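# Deliver lettered boxes to the matching office desks

## Task

Read the letter printed on top of each box. Move every box onto the office desk whose nameplate, fixed to the desk's front edge, carries that same letter. A box whose letter appears on no plate stays where it is. The robot must not tip over or finish leaning, or the task fails. A box counts as placed only if it rests there on its own at the end, not held by the robot.

## Robot and tools

ROBOT. A single-arm Hello Robot Stretch 4. It has an omni-wheel base and a mast with a lift that raises a horizontal telescoping arm. The arm reaches straight forward, and a three-joint wrist (yaw, pitch, roll) carries a two-finger gripper. The robot stands about 1.6 m tall, and no part of the base rim is more than 0.23 m from the base origin.

FRAMES. Base frame: origin on the floor beneath the base centre, x ahead, y to the left, z up. hand_pose is reported in this frame and marks a point between the open fingertips. With all wrist joints at 0 its axes line up with the base frame's. Its printed position may be somewhat off. The odometry frame is the base frame as it was when the scene began.

execute_actions(actions, cameras). actions is a list holding either one action or nothing. An empty list just reports state and images. cameras lists which images to return: head_camera, head_left_camera, head_right_camera, wrist_camera or all. Leaving it out, null or ["all"] gives every camera, and [] gives none. The pictures line lists the returned images in order. One action may contain base, joints or both, plus optional pace and contact_limits. Alternatively it holds only end_of_arm. Base and joint motions begin together and may finish at different moments.
- base: exactly one relative move, measured from the base position in the most recent state report. translate_m moves straight, forward positive, from -2 to 2 m. strafe_m moves sideways, left positive, from -2 to 2 m. rotate_rad turns in place, counter-clockwise seen from above positive, from -3.2 to 3.2 rad.
- joints: a dictionary of absolute targets, by name. lift_m: height, 0 to 1.2 m, done within ±0.004. arm_m: extension, 0 to 0.55 m, ±0.004. wrist_yaw_rad: -1.134 to 4.276, ±0.02. At 0 it points forward, positive turns left, and 3.14 is folded back; past 3.4 the arm may block it. wrist_pitch_rad: -1.117 to 4.259, ±0.05. At 0 it is level, and 1.57 points straight down. wrist_roll_rad: -1.117 to 4.259, ±0.02. At 0 the fingers sit level; positive turns clockwise as seen from behind the gripper. gripper_m: fingertip gap, -0.038 to 0.141 m, ±0.004. Negative values press the tips together. A joint target outside its range is clipped and the result notes it. Any other bad value or unknown key rejects the call, and nothing moves.
- pace: "slow", "default", "fast" or "max". Base speeds are 0.1, 0.3, 0.4 or 0.6 m/s, and turn rates are 1, 2, 3 or 4 rad/s. Above lift_m 0.2 both are reduced, down to 0.3 m/s and 1 rad/s at full height. The wrist speed does not change with pace.
- contact_limits: {"arm_m": x}, where x runs from 0 (most gentle) to 0.75 (firmest). The default is 0.5. It sets how much force the arm may apply before it stops.
- end_of_arm: "enable_torque" restarts any wrist or gripper motor that has shut off. The motor then holds its present position.
Each action lasts at most 15 s. A joint or the base left out of an action may still be pushing toward an earlier target, and its status will not show this. If a result reports a stop, any later execute_actions, wait and finished_scene calls in that same reply are skipped.

wait(seconds): 0 to 10 s with no new command. It returns the same state and images as an empty action.
zoom_image(camera, region): gives a sharper crop of that camera's latest full image. region is [x0, y0, x1, y1] in pixels, origin at the top left, up to 504 by 504. Image sizes: head_camera 420x560; head_left_camera and head_right_camera 420x672 (fisheye, aimed lower, showing the base and arm); wrist_camera 616x392, looking along the fingers with the tips near the bottom. The head cameras sit atop the mast; to aim them, rotate the base.
read_manual(section): returns only the URDF licence text; the only section is "licences". It moves nothing.
finished_scene(scene): ends the current scene, given by number, after the last command has settled. It cannot be undone, and its result says whether the task succeeded.

RESULTS. base_status and joint_status report how each motion ended. "done" for the base means the wheels turned the full amount, even if they slipped. "off_target": the part stopped short and may still be pushing. "contact_stop_at_<key>": that part hit something and stopped. Lift, arm or wheels go slack after this, so a slack lift can sag under load and the base can drift. "limit_stop_at_<name>": a built-in limit intervened. "limit_stop_at_tilt" means a lean over 6 degrees; lift, arm and wheels go slack until the robot levels out. "limit_stop_at_own_body": a joint was about to hit the robot itself. This is likely when pitch is below -0.2 and roll is below -0.4 or above 4. "torque_fault": a wrist or gripper motor overloaded and went limp, and it needs enable_torque. Anything slack holds again once commanded. on_its_own lists what was not commanded; there "held at" gives a target, not the actual position. lidar_m: 12 distances in m from the base origin, 30-degree sectors. The first points forward and they continue counter-clockwise (4th left, 7th rear, 10th right). "-" means nothing seen, or something closer than 0.25 m. It sees tabletops but misses glass, thin legs and much behind the robot. wrist_depth_mm: a 7x7 grid of median depths, 100 to 2000 mm, read from the top left. base_odometry comes from wheel counts; heading runs from -3.142 to 3.142, left positive. If turned_by_wheels and turned_by_imu differ by more than about 0.1 rad, there was slip or a collision. base_tilt is in degrees, forward and right positive, with a fixed bias up to about 1.5. motor_effort is in percent of maximum, positive toward higher joint values, with the peak of the last action in brackets. Readings are noisy. For wheel_0, wheel_1 and wheel_2, positive turns the base right.

GRIPPING. To grip, command a gap smaller than the object. A deeper squeeze pulls it toward the wrist by up to about a third of the excess, and opening pushes it out. Neither the gripper_m reading nor "done" confirms a hold. A clear change in gripper effort (with commands of 0 or more) or a camera view does. Fingertips jammed against a surface below can be freed by raising the lift.

CAUTIONS. To unfold at the start, send lift_m 0.4 with wrist_yaw_rad 0. Avoid driving or turning with over 1 kg held and arm_m above 0.2, especially at fast paces, since the robot can tip. Steady pushes or pulls with a high gripper also risk tipping. More than about 2 kg in a level gripper, or pressing the gripper into things, causes torque faults. Place boxes gently rather than dropping, sliding or knocking them, and leave nothing held at the end. Objects can sometimes be nudged by outside disturbances. Shorter robot motion time is better.

Each tool is called after ">>>" in YAML: its name, and indented under it one key for each argument.

## Session

>>> execute_actions:
  actions: []

Scene clock: 0.00 s.
base_odometry: x=+0.000 y=+0.000 heading=+0.000 (m, m, rad; odometry frame)
turned_by_wheels: +0.000 (rad since the last result)
turned_by_imu: +0.000 (rad since the last result)
base_tilt: forward=+0.0 right=-0.7 (deg)
lidar_m: 1.25 1.33 1.21 0.84 0.76 0.80 1.72 1.55 1.41 0.98 0.88 0.90
base_status: not commanded
joint_positions: lift_m=+0.235 arm_m=+0.001 wrist_yaw_rad=+3.125 wrist_pitch_rad=+0.022 wrist_roll_rad=+0.012 gripper_m=+0.057
joint_status: not commanded
motor_effort: lift_m=+20 arm_m=-1 wrist_yaw_rad=+1 wrist_pitch_rad=-7 wrist_roll_rad=+0 gripper_m=-4 wheel_0=+0 wheel_1=+0 wheel_2=+0 (%)
hand_pose: x=-0.1153 y=+0.0922 z=+0.4065 quat_wxyz=(+0.008, -0.011, +0.006, +1.000) (m; base frame)
wrist_depth_mm: - 138 1808 - 1060 854 715 / - 126 196 - 1060 842 707 / 114 138 220 - 1025 842 699 / 141 1576 1921 - 1008 809 691 / 1464 1708 1921 - 976 798 683 / 1182 1118 1229 1281 891 788 676 / 866 931 - 1008 891 768 654
pictures: head_camera, head_left_camera, head_right_camera, wrist_camera
Images, in order (width x height): head_camera 420x560, head_left_camera 420x672, head_right_camera 420x672, wrist_camera 616x392.

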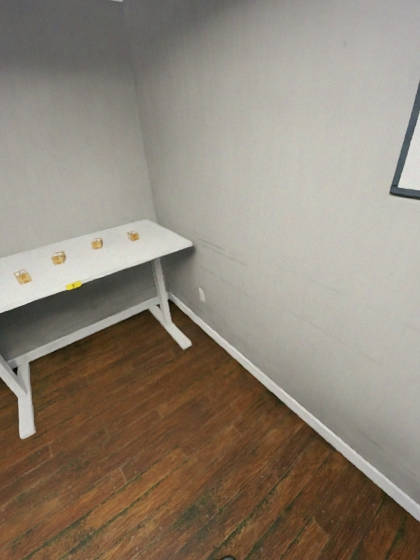

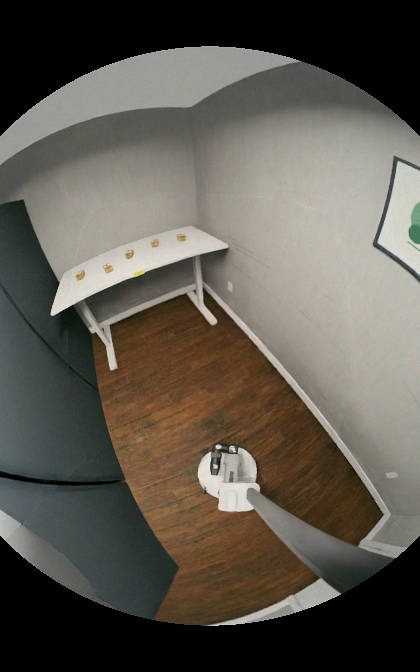

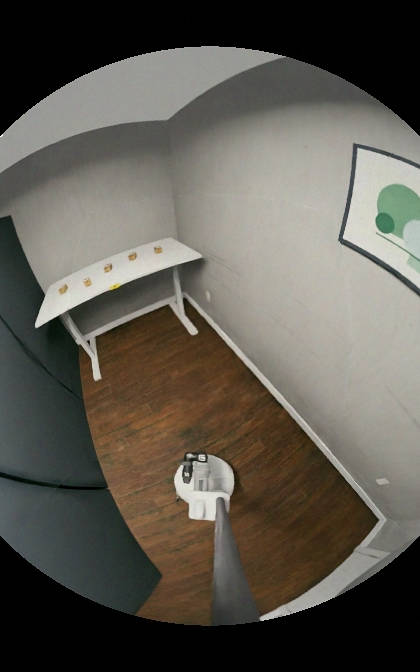

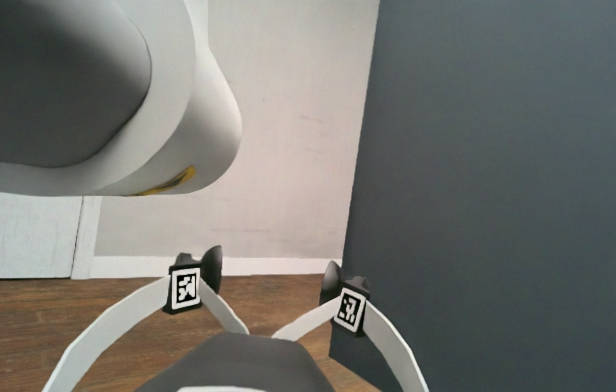

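>>> execute_actions:
  actions:
    - {"base":{"rotate_rad":0.7},"pace":"fast"}
  cameras: []

>>> execute_actions:
  actions:
    - {"base":{"translate_m":0.55},"joints":{"lift_m":0.75,"wrist_yaw_rad":0,"gripper_m":0.12},"pace":"fast"}

>>> zoom_image:
  camera: "head_camera"
  region: [0,200,420,400]

Scene clock: 6.13 s.
base_odometry: x=+0.000 y=+0.000 heading=+0.700 (m, m, rad; odometry frame)
turned_by_wheels: +0.700 (rad since the last result)
turned_by_imu: +0.689 (rad since the last result)
base_tilt: forward=+0.1 right=-0.8 (deg)
lidar_m: 1.32 1.02 0.80 0.77 0.86 1.64 1.61 1.18 0.92 0.88 0.99 1.37
base_status: done
joint_positions: lift_m=+0.235 arm_m=+0.001 wrist_yaw_rad=+3.125 wrist_pitch_rad=+0.022 wrist_roll_rad=+0.012 gripper_m=+0.057
joint_status: not commanded
motor_effort: lift_m=+20(21) arm_m=-1(1) wrist_yaw_rad=+0(0) wrist_pitch_rad=-7(8) wrist_roll_rad=-3(2) gripper_m=-2(3) wheel_0=-1(9) wheel_1=+0(9) wheel_2=+1(13) (%)
hand_pose: x=-0.1153 y=+0.0921 z=+0.4065 quat_wxyz=(+0.008, -0.011, +0.006, +1.000) (m; base frame)
wrist_depth_mm: - 138 1708 1756 1756 1756 1756 / - 126 196 1756 1708 1756 1708 / 115 138 220 1708 1756 1708 1708 / 141 1756 1708 1756 1756 1756 1708 / 1430 1808 1708 1756 1708 1708 1661 / 1229 1118 1229 1366 1708 1756 1661 / 842 931 - 1025 1060 1255 1397
pictures: none
No camera images: the call's "cameras" was empty. Leave "cameras" out to get every camera's image.

Scene clock: 8.87 s.
base_odometry: x=+0.421 y=+0.354 heading=+0.700 (m, m, rad; odometry frame)
turned_by_wheels: +0.000 (rad since the last result)
turned_by_imu: +0.002 (rad since the last result)
base_tilt: forward=+0.1 right=-0.7 (deg)
lidar_m: 0.78 0.87 0.74 0.73 0.80 1.20 2.14 1.25 0.99 0.97 1.04 0.81
base_status: done
joint_positions: lift_m=+0.750 arm_m=+0.001 wrist_yaw_rad=+0.000 wrist_pitch_rad=+0.022 wrist_roll_rad=+0.012 gripper_m=+0.120
joint_status: all done
motor_effort: lift_m=+24(26) arm_m=-1(1) wrist_yaw_rad=+1(7) wrist_pitch_rad=-7(7) wrist_roll_rad=-2(2) gripper_m=+2(1) wheel_0=+0(9) wheel_1=-1(5) wheel_2=+1(15) (%)
hand_pose: x=+0.4601 y=-0.0873 z=+0.9215 quat_wxyz=(+1.000, +0.006, +0.011, +0.000) (m; base frame)
wrist_depth_mm: 991 1397 1366 1366 1366 1336 1308 / 1060 1366 1397 1397 1308 1308 1308 / 1060 1397 1366 1366 1336 1336 1308 / 991 904 778 1366 1336 1308 1308 / 1118 946 1397 1397 1308 866 854 / 1098 960 1366 1366 213 1308 1308 / 1078 1397 - 1366 1336 1336 1308
pictures: head_camera, head_left_camera, head_right_camera, wrist_camera
Images, in order (width x height): head_camera 420x560, head_left_camera 420x672, head_right_camera 420x672, wrist_camera 616x392.

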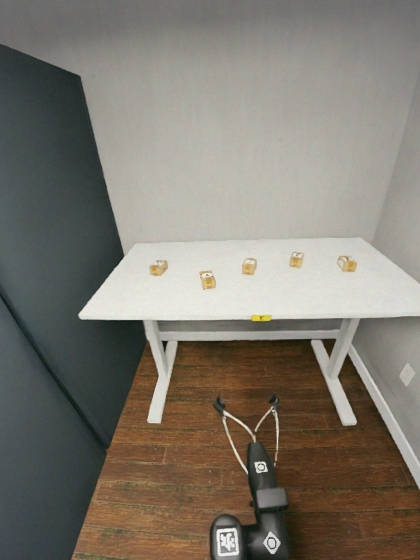

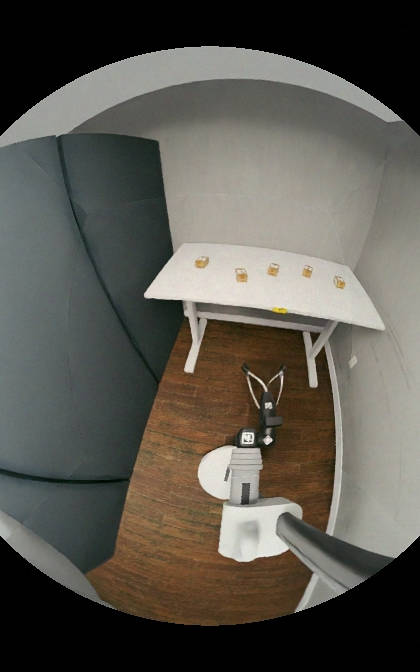

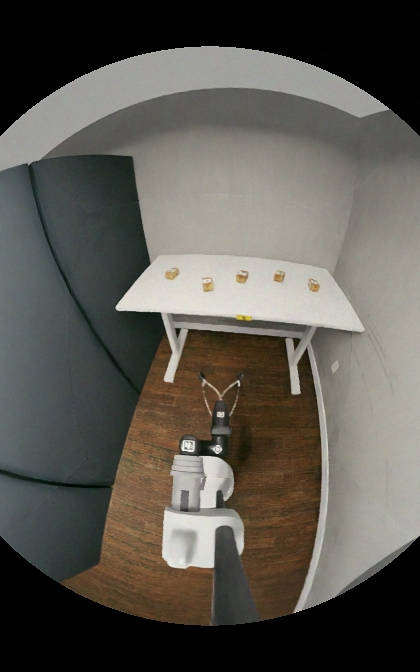

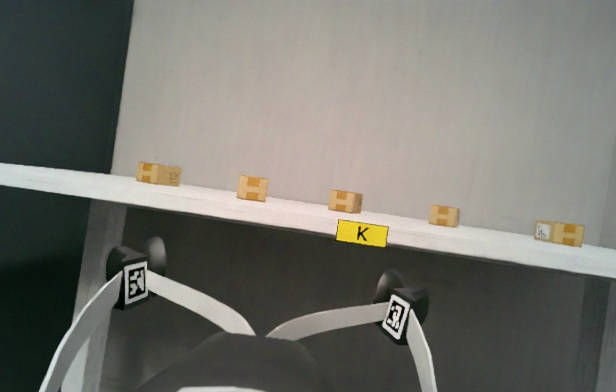

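Region (0, 200, 420, 400) of head_camera's 420x560 image, scaled by 1.200, with more detail than that image has; it fills the top 240 rows of this view, and the rest is white.

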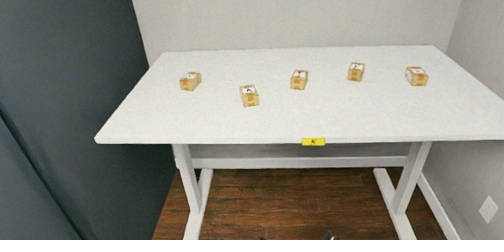

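>>> zoom_image:
  camera: "head_camera"
  region: [140,240,270,300]

>>> zoom_image:
  camera: "head_camera"
  region: [235,240,365,300]

Region (140, 240, 270, 300) of head_camera's 420x560 image, scaled by 3.877, with more detail than that image has; it fills the top 233 rows of this view, and the rest is white.

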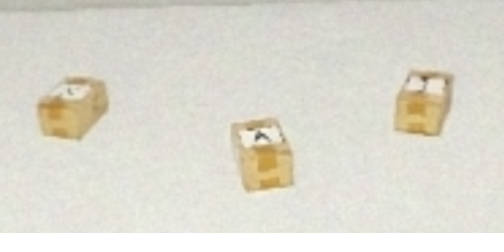

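Region (235, 240, 365, 300) of head_camera's 420x560 image, scaled by 3.877, with more detail than that image has; it fills the top 233 rows of this view, and the rest is white.

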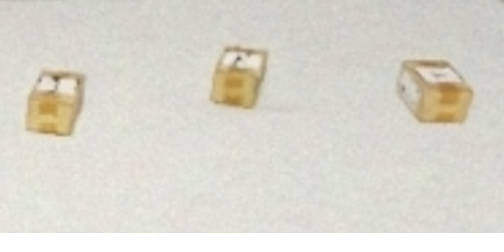

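>>> execute_actions:
  actions:
    - {"base":{"translate_m":0.2},"joints":{"lift_m":1.1,"wrist_pitch_rad":0.5},"pace":"fast"}
  cameras: ["head_camera","wrist_camera"]

>>> zoom_image:
  camera: "wrist_camera"
  region: [112,60,616,300]

>>> zoom_image:
  camera: "head_camera"
  region: [230,260,400,330]

Scene clock: 15.47 s.
base_odometry: x=+0.574 y=+0.483 heading=+0.700 (m, m, rad; odometry frame)
turned_by_wheels: +0.000 (rad since the last result)
turned_by_imu: +0.002 (rad since the last result)
base_tilt: forward=+0.1 right=-0.7 (deg)
lidar_m: 0.60 0.65 0.73 0.69 0.76 1.15 2.36 1.27 1.01 0.97 0.76 0.59
base_status: done
joint_positions: lift_m=+1.100 arm_m=+0.001 wrist_yaw_rad=+0.000 wrist_pitch_rad=+0.502 wrist_roll_rad=+0.012 gripper_m=+0.120
joint_status: all done
motor_effort: lift_m=+24(27) arm_m=-1(1) wrist_yaw_rad=+0(0) wrist_pitch_rad=-6(6) wrist_roll_rad=-2(3) gripper_m=-3(2) wheel_0=+1(8) wheel_1=+1(9) wheel_2=+1(12) (%)
hand_pose: x=+0.4246 y=-0.0874 z=+1.1391 quat_wxyz=(+0.969, +0.006, +0.248, -0.001) (m; base frame)
wrist_depth_mm: 960 1118 1060 1060 1025 1008 976 / 1008 1160 1160 1118 1078 1060 1025 / 788 798 946 1025 1118 1118 1098 / 609 647 647 732 768 842 960 / 512 492 549 580 621 668 715 / 1160 1008 480 484 213 530 569 / 1138 1366 - 1499 1537 480 477
pictures: head_camera, wrist_camera
Images, in order (width x height): head_camera 420x560, wrist_camera 616x392.

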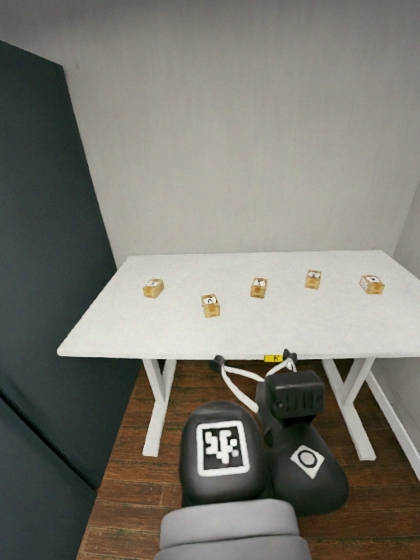

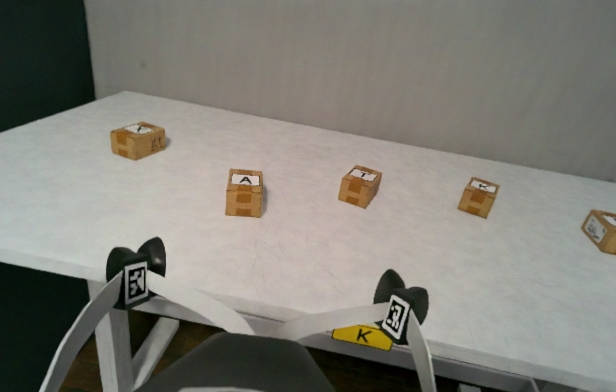

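Region (112, 60, 616, 300) of wrist_camera's 616x392 image, scaled by 1.000; it fills the top 240 rows of this view, and the rest is white.

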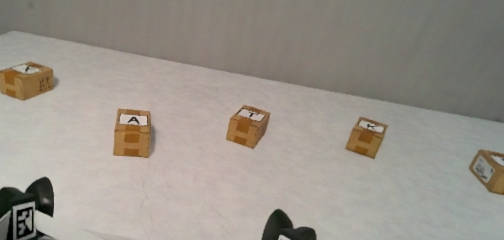

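Region (230, 260, 400, 330) of head_camera's 420x560 image, scaled by 2.965, with more detail than that image has; it fills the top 208 rows of this view, and the rest is white.

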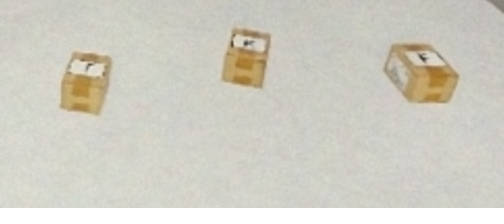

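>>> zoom_image:
  camera: "head_camera"
  region: [125,265,235,325]

>>> zoom_image:
  camera: "head_camera"
  region: [300,260,400,305]

>>> execute_actions:
  actions:
    - {"base":{"translate_m":-1.75},"joints":{"lift_m":0.5},"pace":"max"}
  cameras: []

>>> execute_actions:
  actions:
    - {"base":{"rotate_rad":1.5},"joints":{"wrist_pitch_rad":0},"pace":"fast"}

Region (125, 265, 235, 325) of head_camera's 420x560 image, scaled by 4.582, with more detail than that image has; it fills the top 275 rows of this view, and the rest is white.

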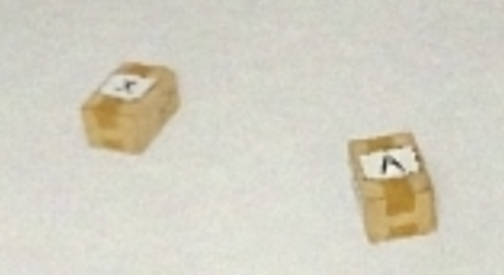

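Region (300, 260, 400, 305) of head_camera's 420x560 image, scaled by 5.040, with more detail than that image has; it fills the top 227 rows of this view, and the rest is white.

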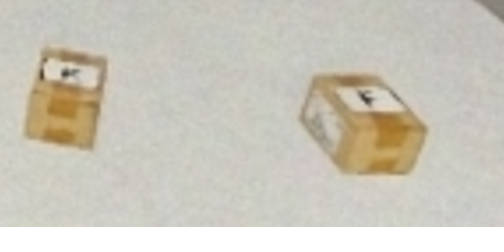

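Scene clock: 30.53 s.
base_odometry: x=-0.765 y=-0.644 heading=+0.700 (m, m, rad; odometry frame)
turned_by_wheels: +0.000 (rad since the last result)
turned_by_imu: -0.005 (rad since the last result)
base_tilt: forward=+0.0 right=-0.6 (deg)
lidar_m: 2.33 1.14 0.96 1.82 0.83 0.59 0.60 0.65 0.83 0.80 0.87 1.25
base_status: done
joint_positions: lift_m=+0.500 arm_m=+0.001 wrist_yaw_rad=+0.000 wrist_pitch_rad=+0.502 wrist_roll_rad=+0.012 gripper_m=+0.120
joint_status: all done
motor_effort: lift_m=+17(22) arm_m=-1(1) wrist_yaw_rad=+1(1) wrist_pitch_rad=-7(6) wrist_roll_rad=-2(2) gripper_m=+1(1) wheel_0=-1(8) wheel_1=+1(9) wheel_2=-1(13) (%)
hand_pose: x=+0.4246 y=-0.0874 z=+0.5397 quat_wxyz=(+0.969, +0.006, +0.248, -0.001) (m; base frame)
wrist_depth_mm: 1229 1708 - - - - 1397 / 1281 1756 - - - - 1281 / 1308 1661 1921 - - 1983 1229 / 1229 1308 1397 1499 1618 1618 1182 / 1008 1008 1098 1160 1255 1336 1138 / 854 809 866 960 214 1060 1025 / 723 778 - 809 820 891 931
pictures: none
No camera images: the call's "cameras" was empty. Leave "cameras" out to get every camera's image.

Scene clock: 32.23 s.
base_odometry: x=-0.765 y=-0.644 heading=+2.200 (m, m, rad; odometry frame)
turned_by_wheels: +1.500 (rad since the last result)
turned_by_imu: +1.474 (rad since the last result)
base_tilt: forward=+0.0 right=-0.6 (deg)
lidar_m: 1.39 0.90 0.59 0.59 0.65 0.84 0.81 0.86 1.16 2.33 1.25 0.95
base_status: done
joint_positions: lift_m=+0.500 arm_m=+0.001 wrist_yaw_rad=+0.000 wrist_pitch_rad=+0.002 wrist_roll_rad=+0.012 gripper_m=+0.120
joint_status: all done
motor_effort: lift_m=+17(17) arm_m=-1(1) wrist_yaw_rad=-1(1) wrist_pitch_rad=-7(11) wrist_roll_rad=-3(2) gripper_m=+0(1) wheel_0=-1(8) wheel_1=+1(11) wheel_2=+2(8) (%)
hand_pose: x=+0.4602 y=-0.0874 z=+0.6778 quat_wxyz=(+1.000, +0.006, +0.001, +0.000) (m; base frame)
wrist_depth_mm: 1008 1464 - - - 691 699 / 1042 1537 - - 1138 699 691 / 1078 1618 - - 1008 699 691 / 1118 1661 - - 931 691 699 / 1138 1430 - - 854 683 691 / 1138 1464 - - 213 691 699 / 1138 1499 - 1661 732 683 691
pictures: head_camera, head_left_camera, head_right_camera, wrist_camera
Images, in order (width x height): head_camera 420x560, head_left_camera 420x672, head_right_camera 420x672, wrist_camera 616x392.

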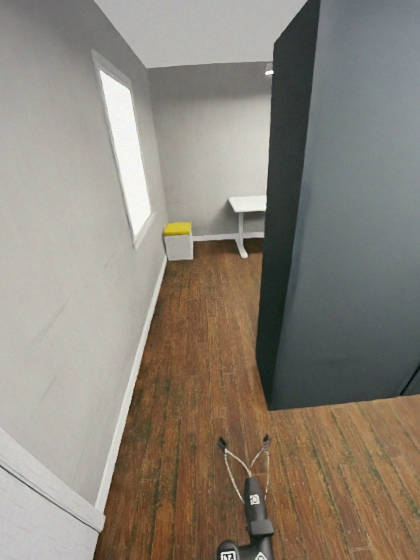

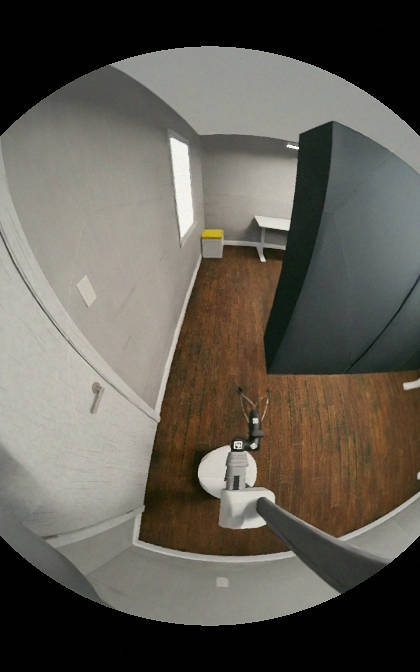

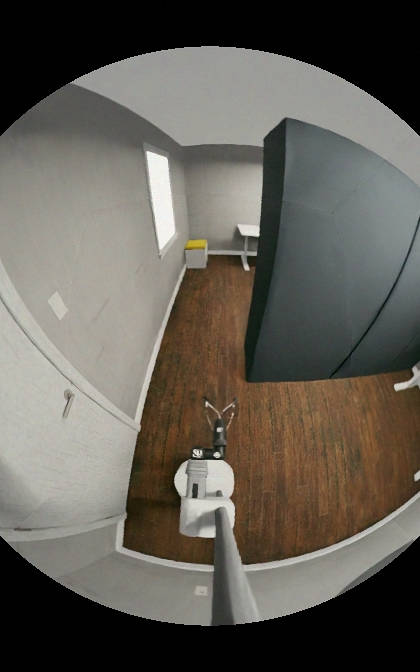

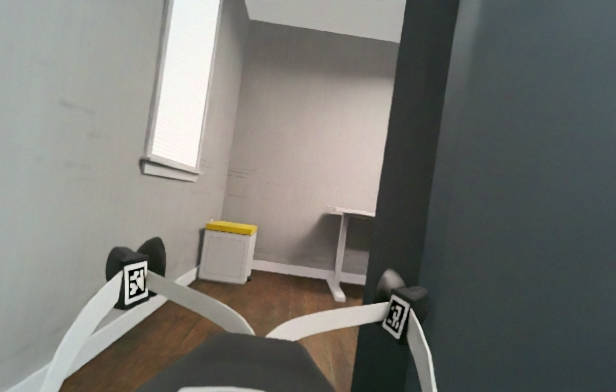

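Clearance is about 0.35 m on the right and 0.6 m on the left, so the path is clear.

>>> execute_actions:
  actions:
    - {"base":{"translate_m":1.75},"pace":"max"}
  cameras: ["head_camera"]

>>> execute_actions:
  actions:
    - {"base":{"rotate_rad":-0.9},"pace":"fast"}

Scene clock: 40.10 s.
base_odometry: x=-1.796 y=+0.770 heading=+2.201 (m, m, rad; odometry frame)
turned_by_wheels: +0.000 (rad since the last result)
turned_by_imu: +0.008 (rad since the last result)
base_tilt: forward=+0.1 right=-0.6 (deg)
lidar_m: 1.48 0.75 0.56 0.57 0.61 0.88 2.57 0.52 0.55 1.67 1.98 1.44
base_status: done
joint_positions: lift_m=+0.500 arm_m=+0.001 wrist_yaw_rad=+0.000 wrist_pitch_rad=+0.002 wrist_roll_rad=+0.012 gripper_m=+0.120
joint_status: not commanded
motor_effort: lift_m=+18(18) arm_m=-1(1) wrist_yaw_rad=+1(0) wrist_pitch_rad=-8(7) wrist_roll_rad=-4(4) gripper_m=-1(0) wheel_0=+1(7) wheel_1=+1(7) wheel_2=+1(18) (%)
hand_pose: x=+0.4602 y=-0.0874 z=+0.6778 quat_wxyz=(+1.000, +0.006, +0.001, +0.000) (m; base frame)
wrist_depth_mm: 917 1308 1983 1983 - - - / 960 1397 - - 1983 1983 - / 976 1430 1983 1921 1983 - - / 1008 1537 1983 1921 1983 1983 - / 1060 1229 1983 - 1983 1921 1983 / 1078 1255 1308 1983 213 1983 - / 1078 1205 - 1708 1576 1921 1983
pictures: head_camera
Images, in order (width x height): head_camera 420x560.

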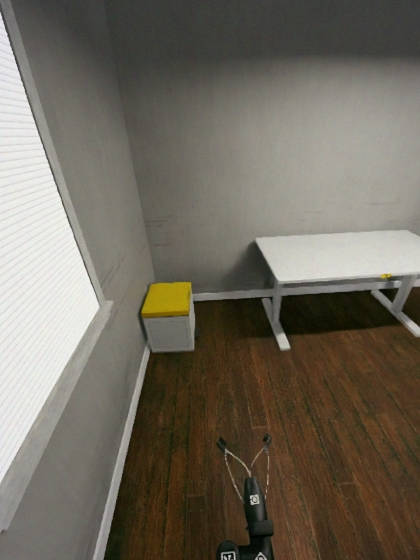

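Scene clock: 41.47 s.
base_odometry: x=-1.796 y=+0.770 heading=+1.301 (m, m, rad; odometry frame)
turned_by_wheels: -0.900 (rad since the last result)
turned_by_imu: -0.884 (rad since the last result)
base_tilt: forward=+0.0 right=-0.6 (deg)
lidar_m: 1.67 1.45 1.35 0.66 0.57 0.57 0.66 1.04 0.86 0.53 0.66 2.34
base_status: done
joint_positions: lift_m=+0.500 arm_m=+0.001 wrist_yaw_rad=+0.000 wrist_pitch_rad=+0.002 wrist_roll_rad=+0.012 gripper_m=+0.120
joint_status: not commanded
motor_effort: lift_m=+18(18) arm_m=-1(1) wrist_yaw_rad=+1(2) wrist_pitch_rad=-7(8) wrist_roll_rad=-1(1) gripper_m=-2(2) wheel_0=+1(8) wheel_1=+1(12) wheel_2=-1(9) (%)
hand_pose: x=+0.4601 y=-0.0874 z=+0.6778 quat_wxyz=(+1.000, +0.006, +0.001, +0.000) (m; base frame)
wrist_depth_mm: 1756 - - - - - - / 1756 - - - - - - / 1808 - - - - - - / 1808 - - - - - - / 1863 - - - - - - / 1863 1808 - - 214 - - / 1366 1537 - 1708 1756 - -
pictures: head_camera, head_left_camera, head_right_camera, wrist_camera
Images, in order (width x height): head_camera 420x560, head_left_camera 420x672, head_right_camera 420x672, wrist_camera 616x392.

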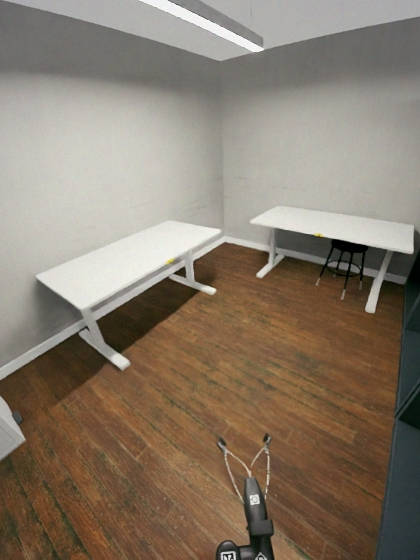

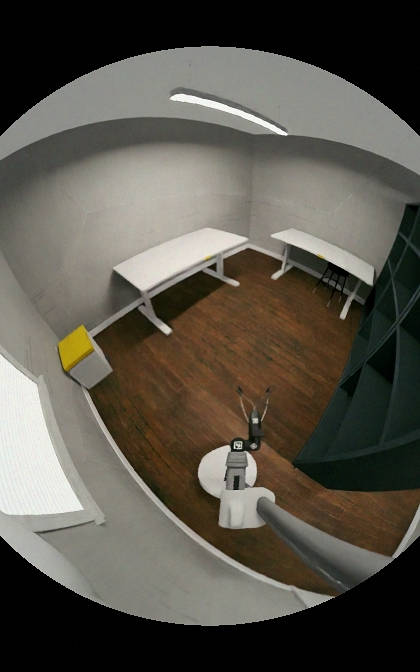

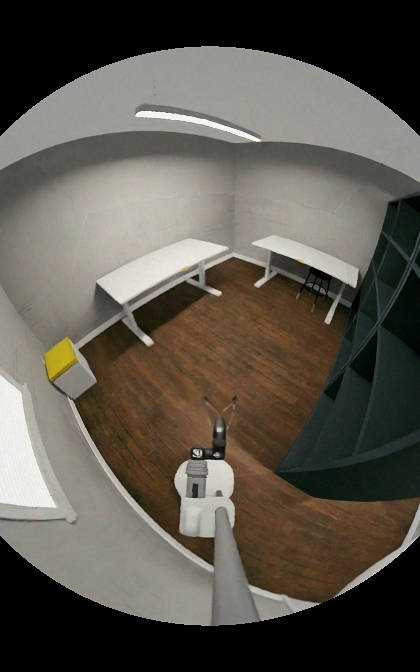

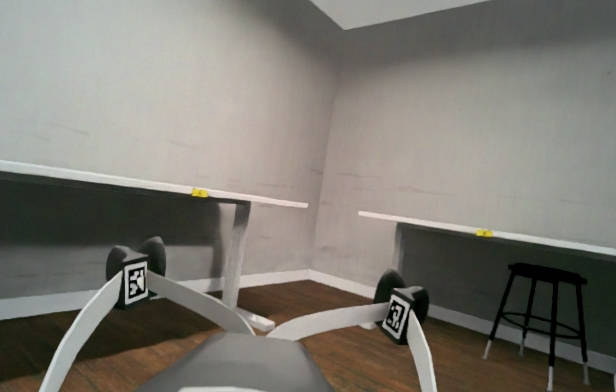

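>>> zoom_image:
  camera: "wrist_camera"
  region: [170,175,230,210]

>>> zoom_image:
  camera: "wrist_camera"
  region: [455,215,515,250]

>>> zoom_image:
  camera: "head_camera"
  region: [300,225,340,245]

Region (170, 175, 230, 210) of wrist_camera's 616x392 image, scaled by 8.400; it fills the top 294 rows of this view, and the rest is white.

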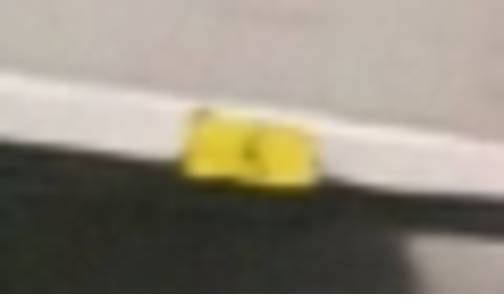

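Region (455, 215, 515, 250) of wrist_camera's 616x392 image, scaled by 8.400; it fills the top 294 rows of this view, and the rest is white.

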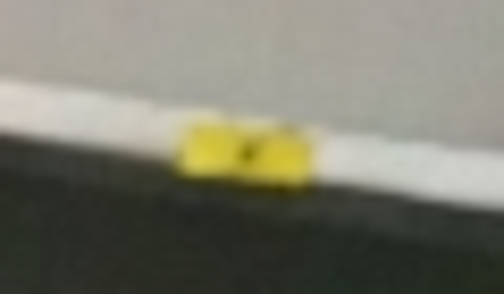

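Region (300, 225, 340, 245) of head_camera's 420x560 image, scaled by 12.600, with more detail than that image has.

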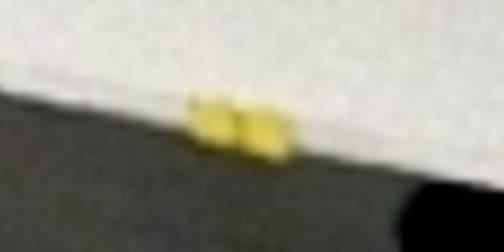

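>>> execute_actions:
  actions:
    - {"base":{"translate_m":0.5},"joints":{"arm_m":0.5,"wrist_yaw_rad":0.3},"pace":"fast"}
  cameras: ["wrist_camera"]

>>> execute_actions:
  actions:
    - {"joints":{"wrist_yaw_rad":-0.6},"pace":"fast"}
  cameras: ["wrist_camera"]

>>> zoom_image:
  camera: "wrist_camera"
  region: [250,160,450,260]

Scene clock: 51.30 s.
base_odometry: x=-1.662 y=+1.252 heading=+1.301 (m, m, rad; odometry frame)
turned_by_wheels: +0.000 (rad since the last result)
turned_by_imu: +0.003 (rad since the last result)
base_tilt: forward=+0.1 right=-0.6 (deg)
lidar_m: 1.29 1.05 1.04 1.16 0.93 0.92 1.08 1.71 0.68 0.77 1.25 1.96
base_status: done
joint_positions: lift_m=+0.500 arm_m=+0.499 wrist_yaw_rad=+0.300 wrist_pitch_rad=+0.002 wrist_roll_rad=+0.012 gripper_m=+0.120
joint_status: all done
motor_effort: lift_m=+18(18) arm_m=+5(4) wrist_yaw_rad=-1(9) wrist_pitch_rad=-7(8) wrist_roll_rad=-1(1) gripper_m=+0(0) wheel_0=+0(7) wheel_1=+0(6) wheel_2=+0(14) (%)
hand_pose: x=+0.9714 y=+0.0018 z=+0.6778 quat_wxyz=(+0.989, +0.006, +0.002, +0.150) (m; base frame)
wrist_depth_mm: 1182 1308 1430 1708 - - - / 1160 1308 1499 1708 - - - / 1160 1308 1499 1708 - - 1921 / 788 1060 1430 1708 - - 1921 / 1205 1281 1537 1708 - - 1921 / 1205 1308 1537 1708 213 - 1863 / 1182 1336 - 1255 1756 - 1863
pictures: wrist_camera
Images, in order (width x height): wrist_camera 616x392.

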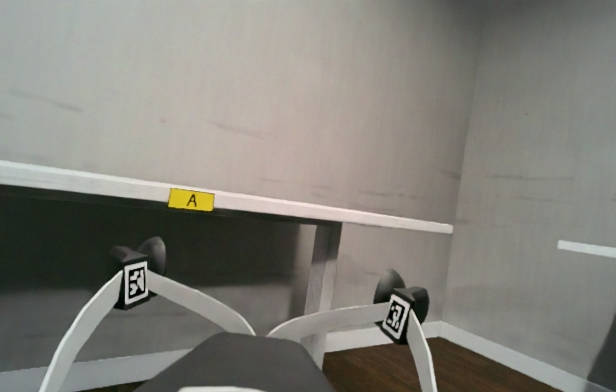

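Scene clock: 52.33 s.
base_odometry: x=-1.662 y=+1.252 heading=+1.301 (m, m, rad; odometry frame)
turned_by_wheels: +0.000 (rad since the last result)
turned_by_imu: +0.000 (rad since the last result)
base_tilt: forward=+0.1 right=-0.6 (deg)
lidar_m: 1.30 1.05 1.07 1.15 0.94 0.92 1.10 1.72 0.68 0.77 1.25 1.97
base_status: not commanded
joint_positions: lift_m=+0.500 arm_m=+0.499 wrist_yaw_rad=-0.600 wrist_pitch_rad=+0.002 wrist_roll_rad=+0.012 gripper_m=+0.120
joint_status: all done
motor_effort: lift_m=+18(18) arm_m=+5(5) wrist_yaw_rad=-1(7) wrist_pitch_rad=-7(7) wrist_roll_rad=-2(3) gripper_m=+0(0) wheel_0=+0(0) wheel_1=+0(0) wheel_2=+0(0) (%)
hand_pose: x=+0.8588 y=-0.2350 z=+0.6778 quat_wxyz=(+0.955, +0.006, -0.001, -0.295) (m; base frame)
wrist_depth_mm: 1921 - - - - - - / 1921 - - - - - - / - - - - - - - / - - - - - - - / - - - - - - - / 1921 1756 1863 - 214 - - / 1366 1537 - 1618 1808 1921 1921
pictures: wrist_camera
Images, in order (width x height): wrist_camera 616x392.

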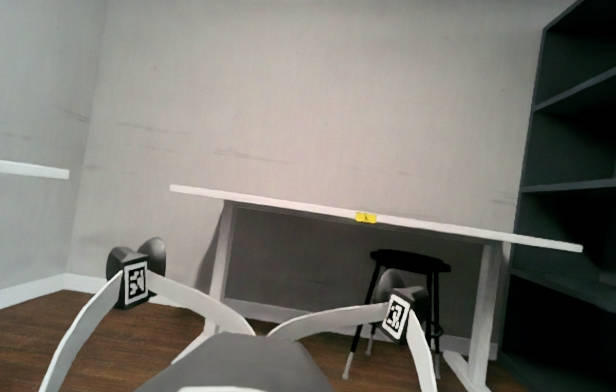

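Region (250, 160, 450, 260) of wrist_camera's 616x392 image, scaled by 2.520.

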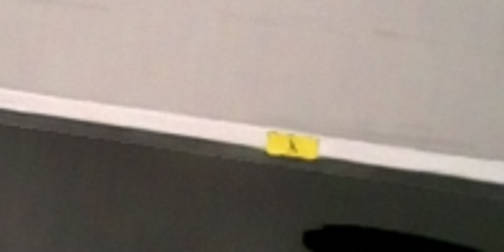

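>>> execute_actions:
  actions:
    - {"base":{"translate_m":-0.6},"joints":{"arm_m":0,"wrist_yaw_rad":0,"wrist_pitch_rad":1.5},"pace":"max"}
  cameras: []

>>> execute_actions:
  actions:
    - {"base":{"rotate_rad":-0.7},"pace":"fast"}
  cameras: []

>>> execute_actions:
  actions:
    - {"base":{"strafe_m":-1.37},"pace":"max"}
  cameras: ["head_camera"]

>>> execute_actions:
  actions:
    - {"base":{"translate_m":1.87},"joints":{"lift_m":0.9,"wrist_pitch_rad":0.3},"pace":"max"}
  cameras: ["head_camera","wrist_camera"]

Scene clock: 62.43 s.
base_odometry: x=-1.823 y=+0.674 heading=+1.300 (m, m, rad; odometry frame)
turned_by_wheels: +0.000 (rad since the last result)
turned_by_imu: -0.002 (rad since the last result)
base_tilt: forward=+0.0 right=-0.5 (deg)
lidar_m: 1.78 1.55 1.09 0.56 0.50 0.49 0.54 0.90 2.48 0.53 0.53 2.42
base_status: done
joint_positions: lift_m=+0.500 arm_m=+0.002 wrist_yaw_rad=+0.000 wrist_pitch_rad=+1.501 wrist_roll_rad=+0.012 gripper_m=+0.120
joint_status: all done
motor_effort: lift_m=+18(18) arm_m=-5(7) wrist_yaw_rad=+1(5) wrist_pitch_rad=-2(5) wrist_roll_rad=-3(2) gripper_m=-1(0) wheel_0=-1(8) wheel_1=+0(5) wheel_2=-1(9) (%)
hand_pose: x=+0.1927 y=-0.0874 z=+0.3906 quat_wxyz=(+0.731, +0.004, +0.682, -0.004) (m; base frame)
wrist_depth_mm: 627 634 640 654 661 676 676 / 621 627 640 640 647 661 668 / 603 615 627 634 640 647 661 / 603 609 615 621 640 640 654 / 591 397 413 615 621 634 647 / 394 387 394 402 214 627 603 / 379 384 - 399 609 615 627
pictures: none
No camera images: the call's "cameras" was empty. Leave "cameras" out to get every camera's image.

Scene clock: 63.70 s.
base_odometry: x=-1.823 y=+0.674 heading=+0.600 (m, m, rad; odometry frame)
turned_by_wheels: -0.700 (rad since the last result)
turned_by_imu: -0.688 (rad since the last result)
base_tilt: forward=+0.0 right=-0.6 (deg)
lidar_m: 1.29 2.08 1.54 1.52 0.67 0.52 0.51 0.53 0.73 1.99 0.62 0.54
base_status: done
joint_positions: lift_m=+0.500 arm_m=+0.002 wrist_yaw_rad=+0.000 wrist_pitch_rad=+1.500 wrist_roll_rad=+0.012 gripper_m=+0.120
joint_status: not commanded
motor_effort: lift_m=+18(18) arm_m=-6(5) wrist_yaw_rad=+1(3) wrist_pitch_rad=-2(2) wrist_roll_rad=-2(3) gripper_m=-1(1) wheel_0=+0(9) wheel_1=-2(11) wheel_2=-1(5) (%)
hand_pose: x=+0.1928 y=-0.0874 z=+0.3906 quat_wxyz=(+0.732, +0.004, +0.682, -0.004) (m; base frame)
wrist_depth_mm: 621 634 640 654 661 591 370 / 615 627 627 647 647 525 459 / 603 615 621 634 640 654 654 / 603 609 621 634 640 640 647 / 597 399 410 621 634 634 647 / 394 389 394 402 214 621 634 / 379 387 - 402 609 621 634
pictures: none
No camera images: the call's "cameras" was empty. Leave "cameras" out to get every camera's image.

Scene clock: 67.70 s.
base_odometry: x=-1.049 y=-0.457 heading=+0.600 (m, m, rad; odometry frame)
turned_by_wheels: +0.000 (rad since the last result)
turned_by_imu: -0.004 (rad since the last result)
base_tilt: forward=+0.0 right=-0.6 (deg)
lidar_m: 2.23 0.81 0.72 1.91 0.76 0.53 0.46 0.47 0.70 1.11 1.18 1.60
base_status: done
joint_positions: lift_m=+0.500 arm_m=+0.002 wrist_yaw_rad=+0.000 wrist_pitch_rad=+1.500 wrist_roll_rad=+0.012 gripper_m=+0.120
joint_status: not commanded
motor_effort: lift_m=+18(18) arm_m=-6(5) wrist_yaw_rad=+1(1) wrist_pitch_rad=-1(1) wrist_roll_rad=-2(2) gripper_m=+0(1) wheel_0=-2(13) wheel_1=+0(12) wheel_2=+1(1) (%)
hand_pose: x=+0.1928 y=-0.0874 z=+0.3906 quat_wxyz=(+0.732, +0.004, +0.682, -0.004) (m; base frame)
wrist_depth_mm: 615 634 647 654 661 676 676 / 609 627 634 640 647 654 676 / 597 621 621 634 640 654 668 / 597 603 615 627 634 647 647 / 591 399 410 621 634 627 640 / 394 387 392 399 213 634 634 / 379 387 - 397 609 621 621
pictures: head_camera
Images, in order (width x height): head_camera 420x560.

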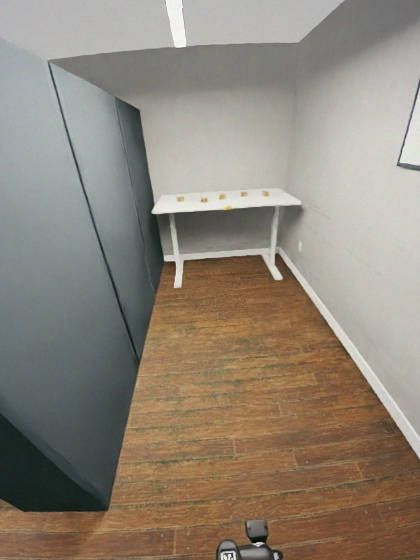

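Scene clock: 72.93 s.
base_odometry: x=+0.494 y=+0.600 heading=+0.600 (m, m, rad; odometry frame)
turned_by_wheels: +0.000 (rad since the last result)
turned_by_imu: +0.008 (rad since the last result)
base_tilt: forward=+0.0 right=-0.6 (deg)
lidar_m: 0.57 0.62 0.59 0.55 0.60 0.83 2.36 1.60 1.18 1.13 0.81 0.60
base_status: done
joint_positions: lift_m=+0.900 arm_m=+0.002 wrist_yaw_rad=+0.000 wrist_pitch_rad=+0.302 wrist_roll_rad=+0.012 gripper_m=+0.120
joint_status: all done
motor_effort: lift_m=+23(26) arm_m=-5(5) wrist_yaw_rad=+2(0) wrist_pitch_rad=-7(8) wrist_roll_rad=-3(1) gripper_m=+0(0) wheel_0=-1(10) wheel_1=-1(10) wheel_2=+0(13) (%)
hand_pose: x=+0.4479 y=-0.0874 z=+0.9922 quat_wxyz=(+0.989, +0.006, +0.150, -0.001) (m; base frame)
wrist_depth_mm: 946 1042 1042 1042 1042 1042 1042 / 976 1078 1098 1078 1098 1098 1078 / 654 668 931 1138 1118 1160 1138 / 421 459 517 554 661 732 931 / 931 375 387 397 421 462 517 / 991 820 1255 1281 213 1308 413 / 1008 1366 - 1308 1366 1366 1366
pictures: head_camera, wrist_camera
Images, in order (width x height): head_camera 420x560, wrist_camera 616x392.

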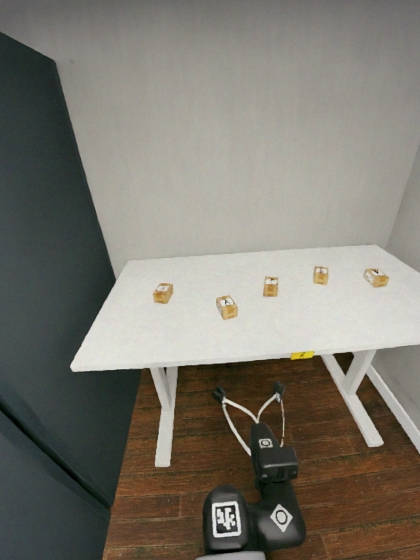

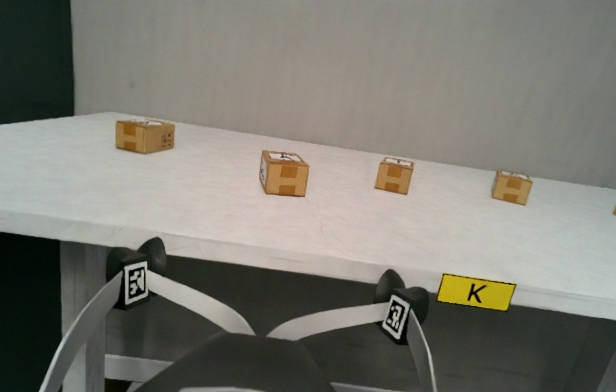

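>>> execute_actions:
  actions:
    - {"joints":{"arm_m":0.22,"gripper_m":0.14},"pace":"fast"}
  cameras: ["head_camera","wrist_camera"]

Scene clock: 76.03 s.
base_odometry: x=+0.494 y=+0.600 heading=+0.600 (m, m, rad; odometry frame)
turned_by_wheels: +0.000 (rad since the last result)
turned_by_imu: +0.000 (rad since the last result)
base_tilt: forward=+0.0 right=-0.6 (deg)
lidar_m: 0.58 0.60 0.57 0.55 0.58 0.82 2.37 1.60 1.20 1.14 0.82 0.60
base_status: not commanded
joint_positions: lift_m=+0.900 arm_m=+0.219 wrist_yaw_rad=+0.000 wrist_pitch_rad=+0.302 wrist_roll_rad=+0.012 gripper_m=+0.140
joint_status: all done
motor_effort: lift_m=+23(23) arm_m=+6(7) wrist_yaw_rad=+0(1) wrist_pitch_rad=-7(7) wrist_roll_rad=-2(3) gripper_m=-2(1) wheel_0=-1(1) wheel_1=+0(0) wheel_2=+0(0) (%)
hand_pose: x=+0.6654 y=-0.0874 z=+0.9922 quat_wxyz=(+0.989, +0.006, +0.150, -0.001) (m; base frame)
wrist_depth_mm: 842 842 842 831 842 854 854 / 878 866 878 891 891 878 878 / 554 759 904 904 931 931 917 / 413 452 473 544 615 759 931 / 303 300 336 347 415 459 504 / 239 231 249 283 206 322 349 / 196 211 - 224 232 255 271
pictures: head_camera, wrist_camera
Images, in order (width x height): head_camera 420x560, wrist_camera 616x392.

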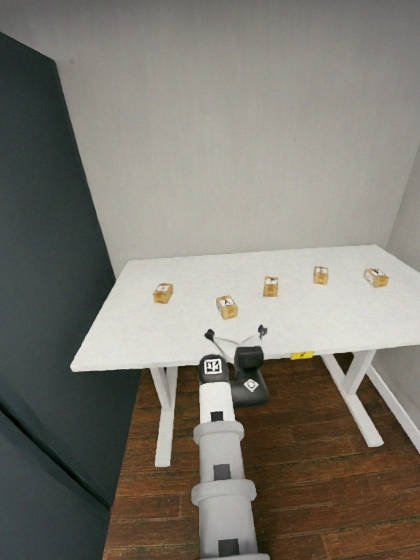

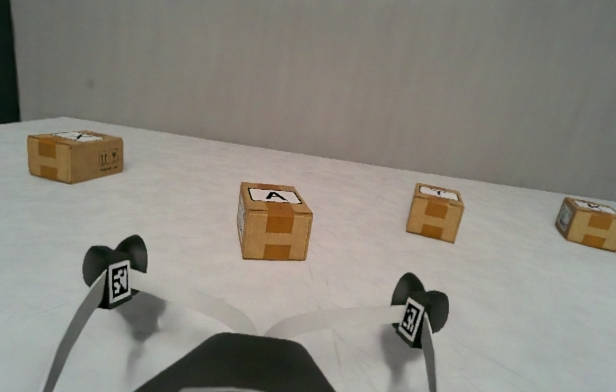

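>>> execute_actions:
  actions:
    - {"joints":{"arm_m":0.345}}
  cameras: ["head_camera","wrist_camera"]

Scene clock: 79.90 s.
base_odometry: x=+0.494 y=+0.600 heading=+0.600 (m, m, rad; odometry frame)
turned_by_wheels: +0.000 (rad since the last result)
turned_by_imu: +0.001 (rad since the last result)
base_tilt: forward=-0.1 right=-0.6 (deg)
lidar_m: 0.58 0.61 0.56 0.55 0.59 0.83 2.36 1.61 1.19 1.15 0.80 0.61
base_status: not commanded
joint_positions: lift_m=+0.900 arm_m=+0.344 wrist_yaw_rad=+0.000 wrist_pitch_rad=+0.302 wrist_roll_rad=+0.012 gripper_m=+0.140
joint_status: all done
motor_effort: lift_m=+23(23) arm_m=+6(8) wrist_yaw_rad=+0(1) wrist_pitch_rad=-7(6) wrist_roll_rad=-2(1) gripper_m=+0(1) wheel_0=-1(1) wheel_1=-1(1) wheel_2=+0(0) (%)
hand_pose: x=+0.7903 y=-0.0874 z=+0.9922 quat_wxyz=(+0.989, +0.006, +0.150, -0.001) (m; base frame)
wrist_depth_mm: 732 732 732 732 723 732 732 / 759 768 768 759 768 759 759 / 640 741 788 788 788 778 788 / 373 455 504 564 654 759 820 / 303 298 276 340 415 347 512 / 238 231 211 221 206 324 351 / 196 211 - 223 231 253 270
pictures: head_camera, wrist_camera
Images, in order (width x height): head_camera 420x560, wrist_camera 616x392.

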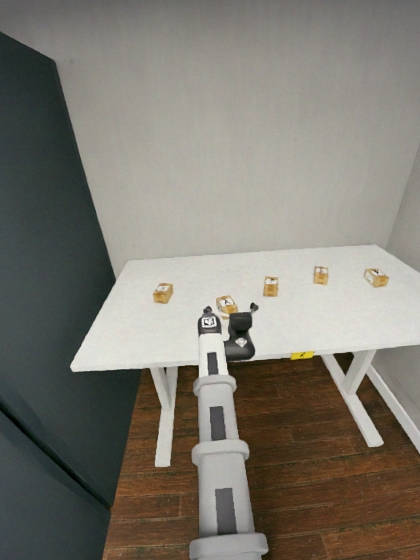

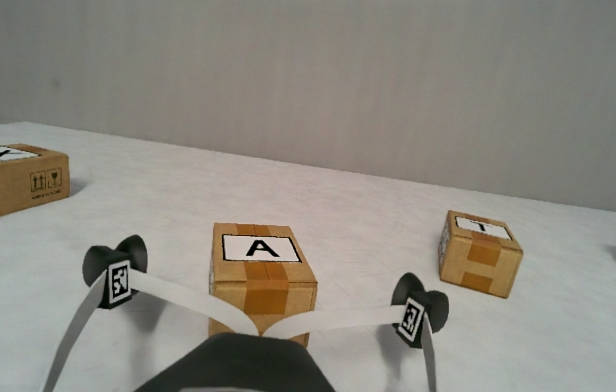

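>>> execute_actions:
  actions:
    - {"joints":{"lift_m":0.89,"gripper_m":0.01}}
  cameras: ["wrist_camera"]

>>> execute_actions:
  actions:
    - {"joints":{"lift_m":0.93}}
  cameras: ["wrist_camera"]

Scene clock: 84.73 s.
base_odometry: x=+0.494 y=+0.600 heading=+0.600 (m, m, rad; odometry frame)
turned_by_wheels: +0.000 (rad since the last result)
turned_by_imu: +0.001 (rad since the last result)
base_tilt: forward=+0.1 right=-0.7 (deg)
lidar_m: 0.58 0.61 0.58 0.54 0.60 0.82 2.36 1.62 1.19 1.13 0.82 0.60
base_status: not commanded
joint_positions: lift_m=+0.890 arm_m=+0.344 wrist_yaw_rad=+0.000 wrist_pitch_rad=+0.303 wrist_roll_rad=+0.012 gripper_m=+0.010
joint_status: all done
motor_effort: lift_m=+16(22) arm_m=+6(5) wrist_yaw_rad=-1(1) wrist_pitch_rad=-9(8) wrist_roll_rad=-4(2) gripper_m=-22(23) wheel_0=-1(1) wheel_1=-1(1) wheel_2=+0(0) (%)
hand_pose: x=+0.7903 y=-0.0874 z=+0.9825 quat_wxyz=(+0.989, +0.006, +0.151, -0.001) (m; base frame)
wrist_depth_mm: 741 732 732 715 732 723 732 / 768 768 750 759 768 750 768 / 580 707 778 788 788 798 798 / 364 424 469 530 609 715 809 / 283 304 216 238 389 343 473 / 222 181 199 204 208 304 325 / 182 197 - 199 211 234 251
pictures: wrist_camera
Images, in order (width x height): wrist_camera 616x392.

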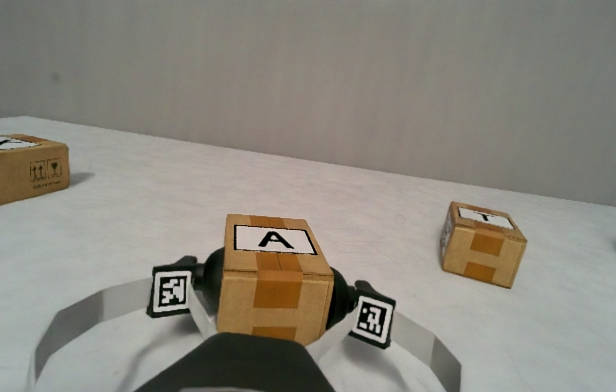

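Scene clock: 85.73 s.
base_odometry: x=+0.494 y=+0.600 heading=+0.600 (m, m, rad; odometry frame)
turned_by_wheels: +0.000 (rad since the last result)
turned_by_imu: +0.000 (rad since the last result)
base_tilt: forward=-0.1 right=-0.6 (deg)
lidar_m: 0.56 0.61 0.58 0.55 0.60 0.83 2.36 1.62 1.18 1.14 0.83 0.61
base_status: not commanded
joint_positions: lift_m=+0.930 arm_m=+0.344 wrist_yaw_rad=+0.000 wrist_pitch_rad=+0.303 wrist_roll_rad=+0.012 gripper_m=+0.010
joint_status: all done
motor_effort: lift_m=+25(26) arm_m=+5(5) wrist_yaw_rad=-1(2) wrist_pitch_rad=-9(10) wrist_roll_rad=-3(2) gripper_m=-21(20) wheel_0=-1(1) wheel_1=-1(1) wheel_2=+0(0) (%)
hand_pose: x=+0.7903 y=-0.0874 z=+1.0217 quat_wxyz=(+0.989, +0.006, +0.151, -0.001) (m; base frame)
wrist_depth_mm: 750 732 741 723 741 741 732 / 750 759 768 759 768 759 759 / 768 778 798 798 788 788 788 / 399 535 597 668 768 820 820 / 355 382 216 237 488 415 609 / 281 181 198 204 208 355 415 / 229 249 - 212 267 297 319
pictures: wrist_camera
Images, in order (width x height): wrist_camera 616x392.

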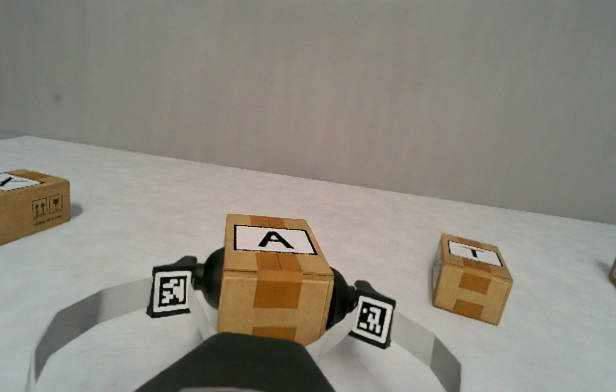

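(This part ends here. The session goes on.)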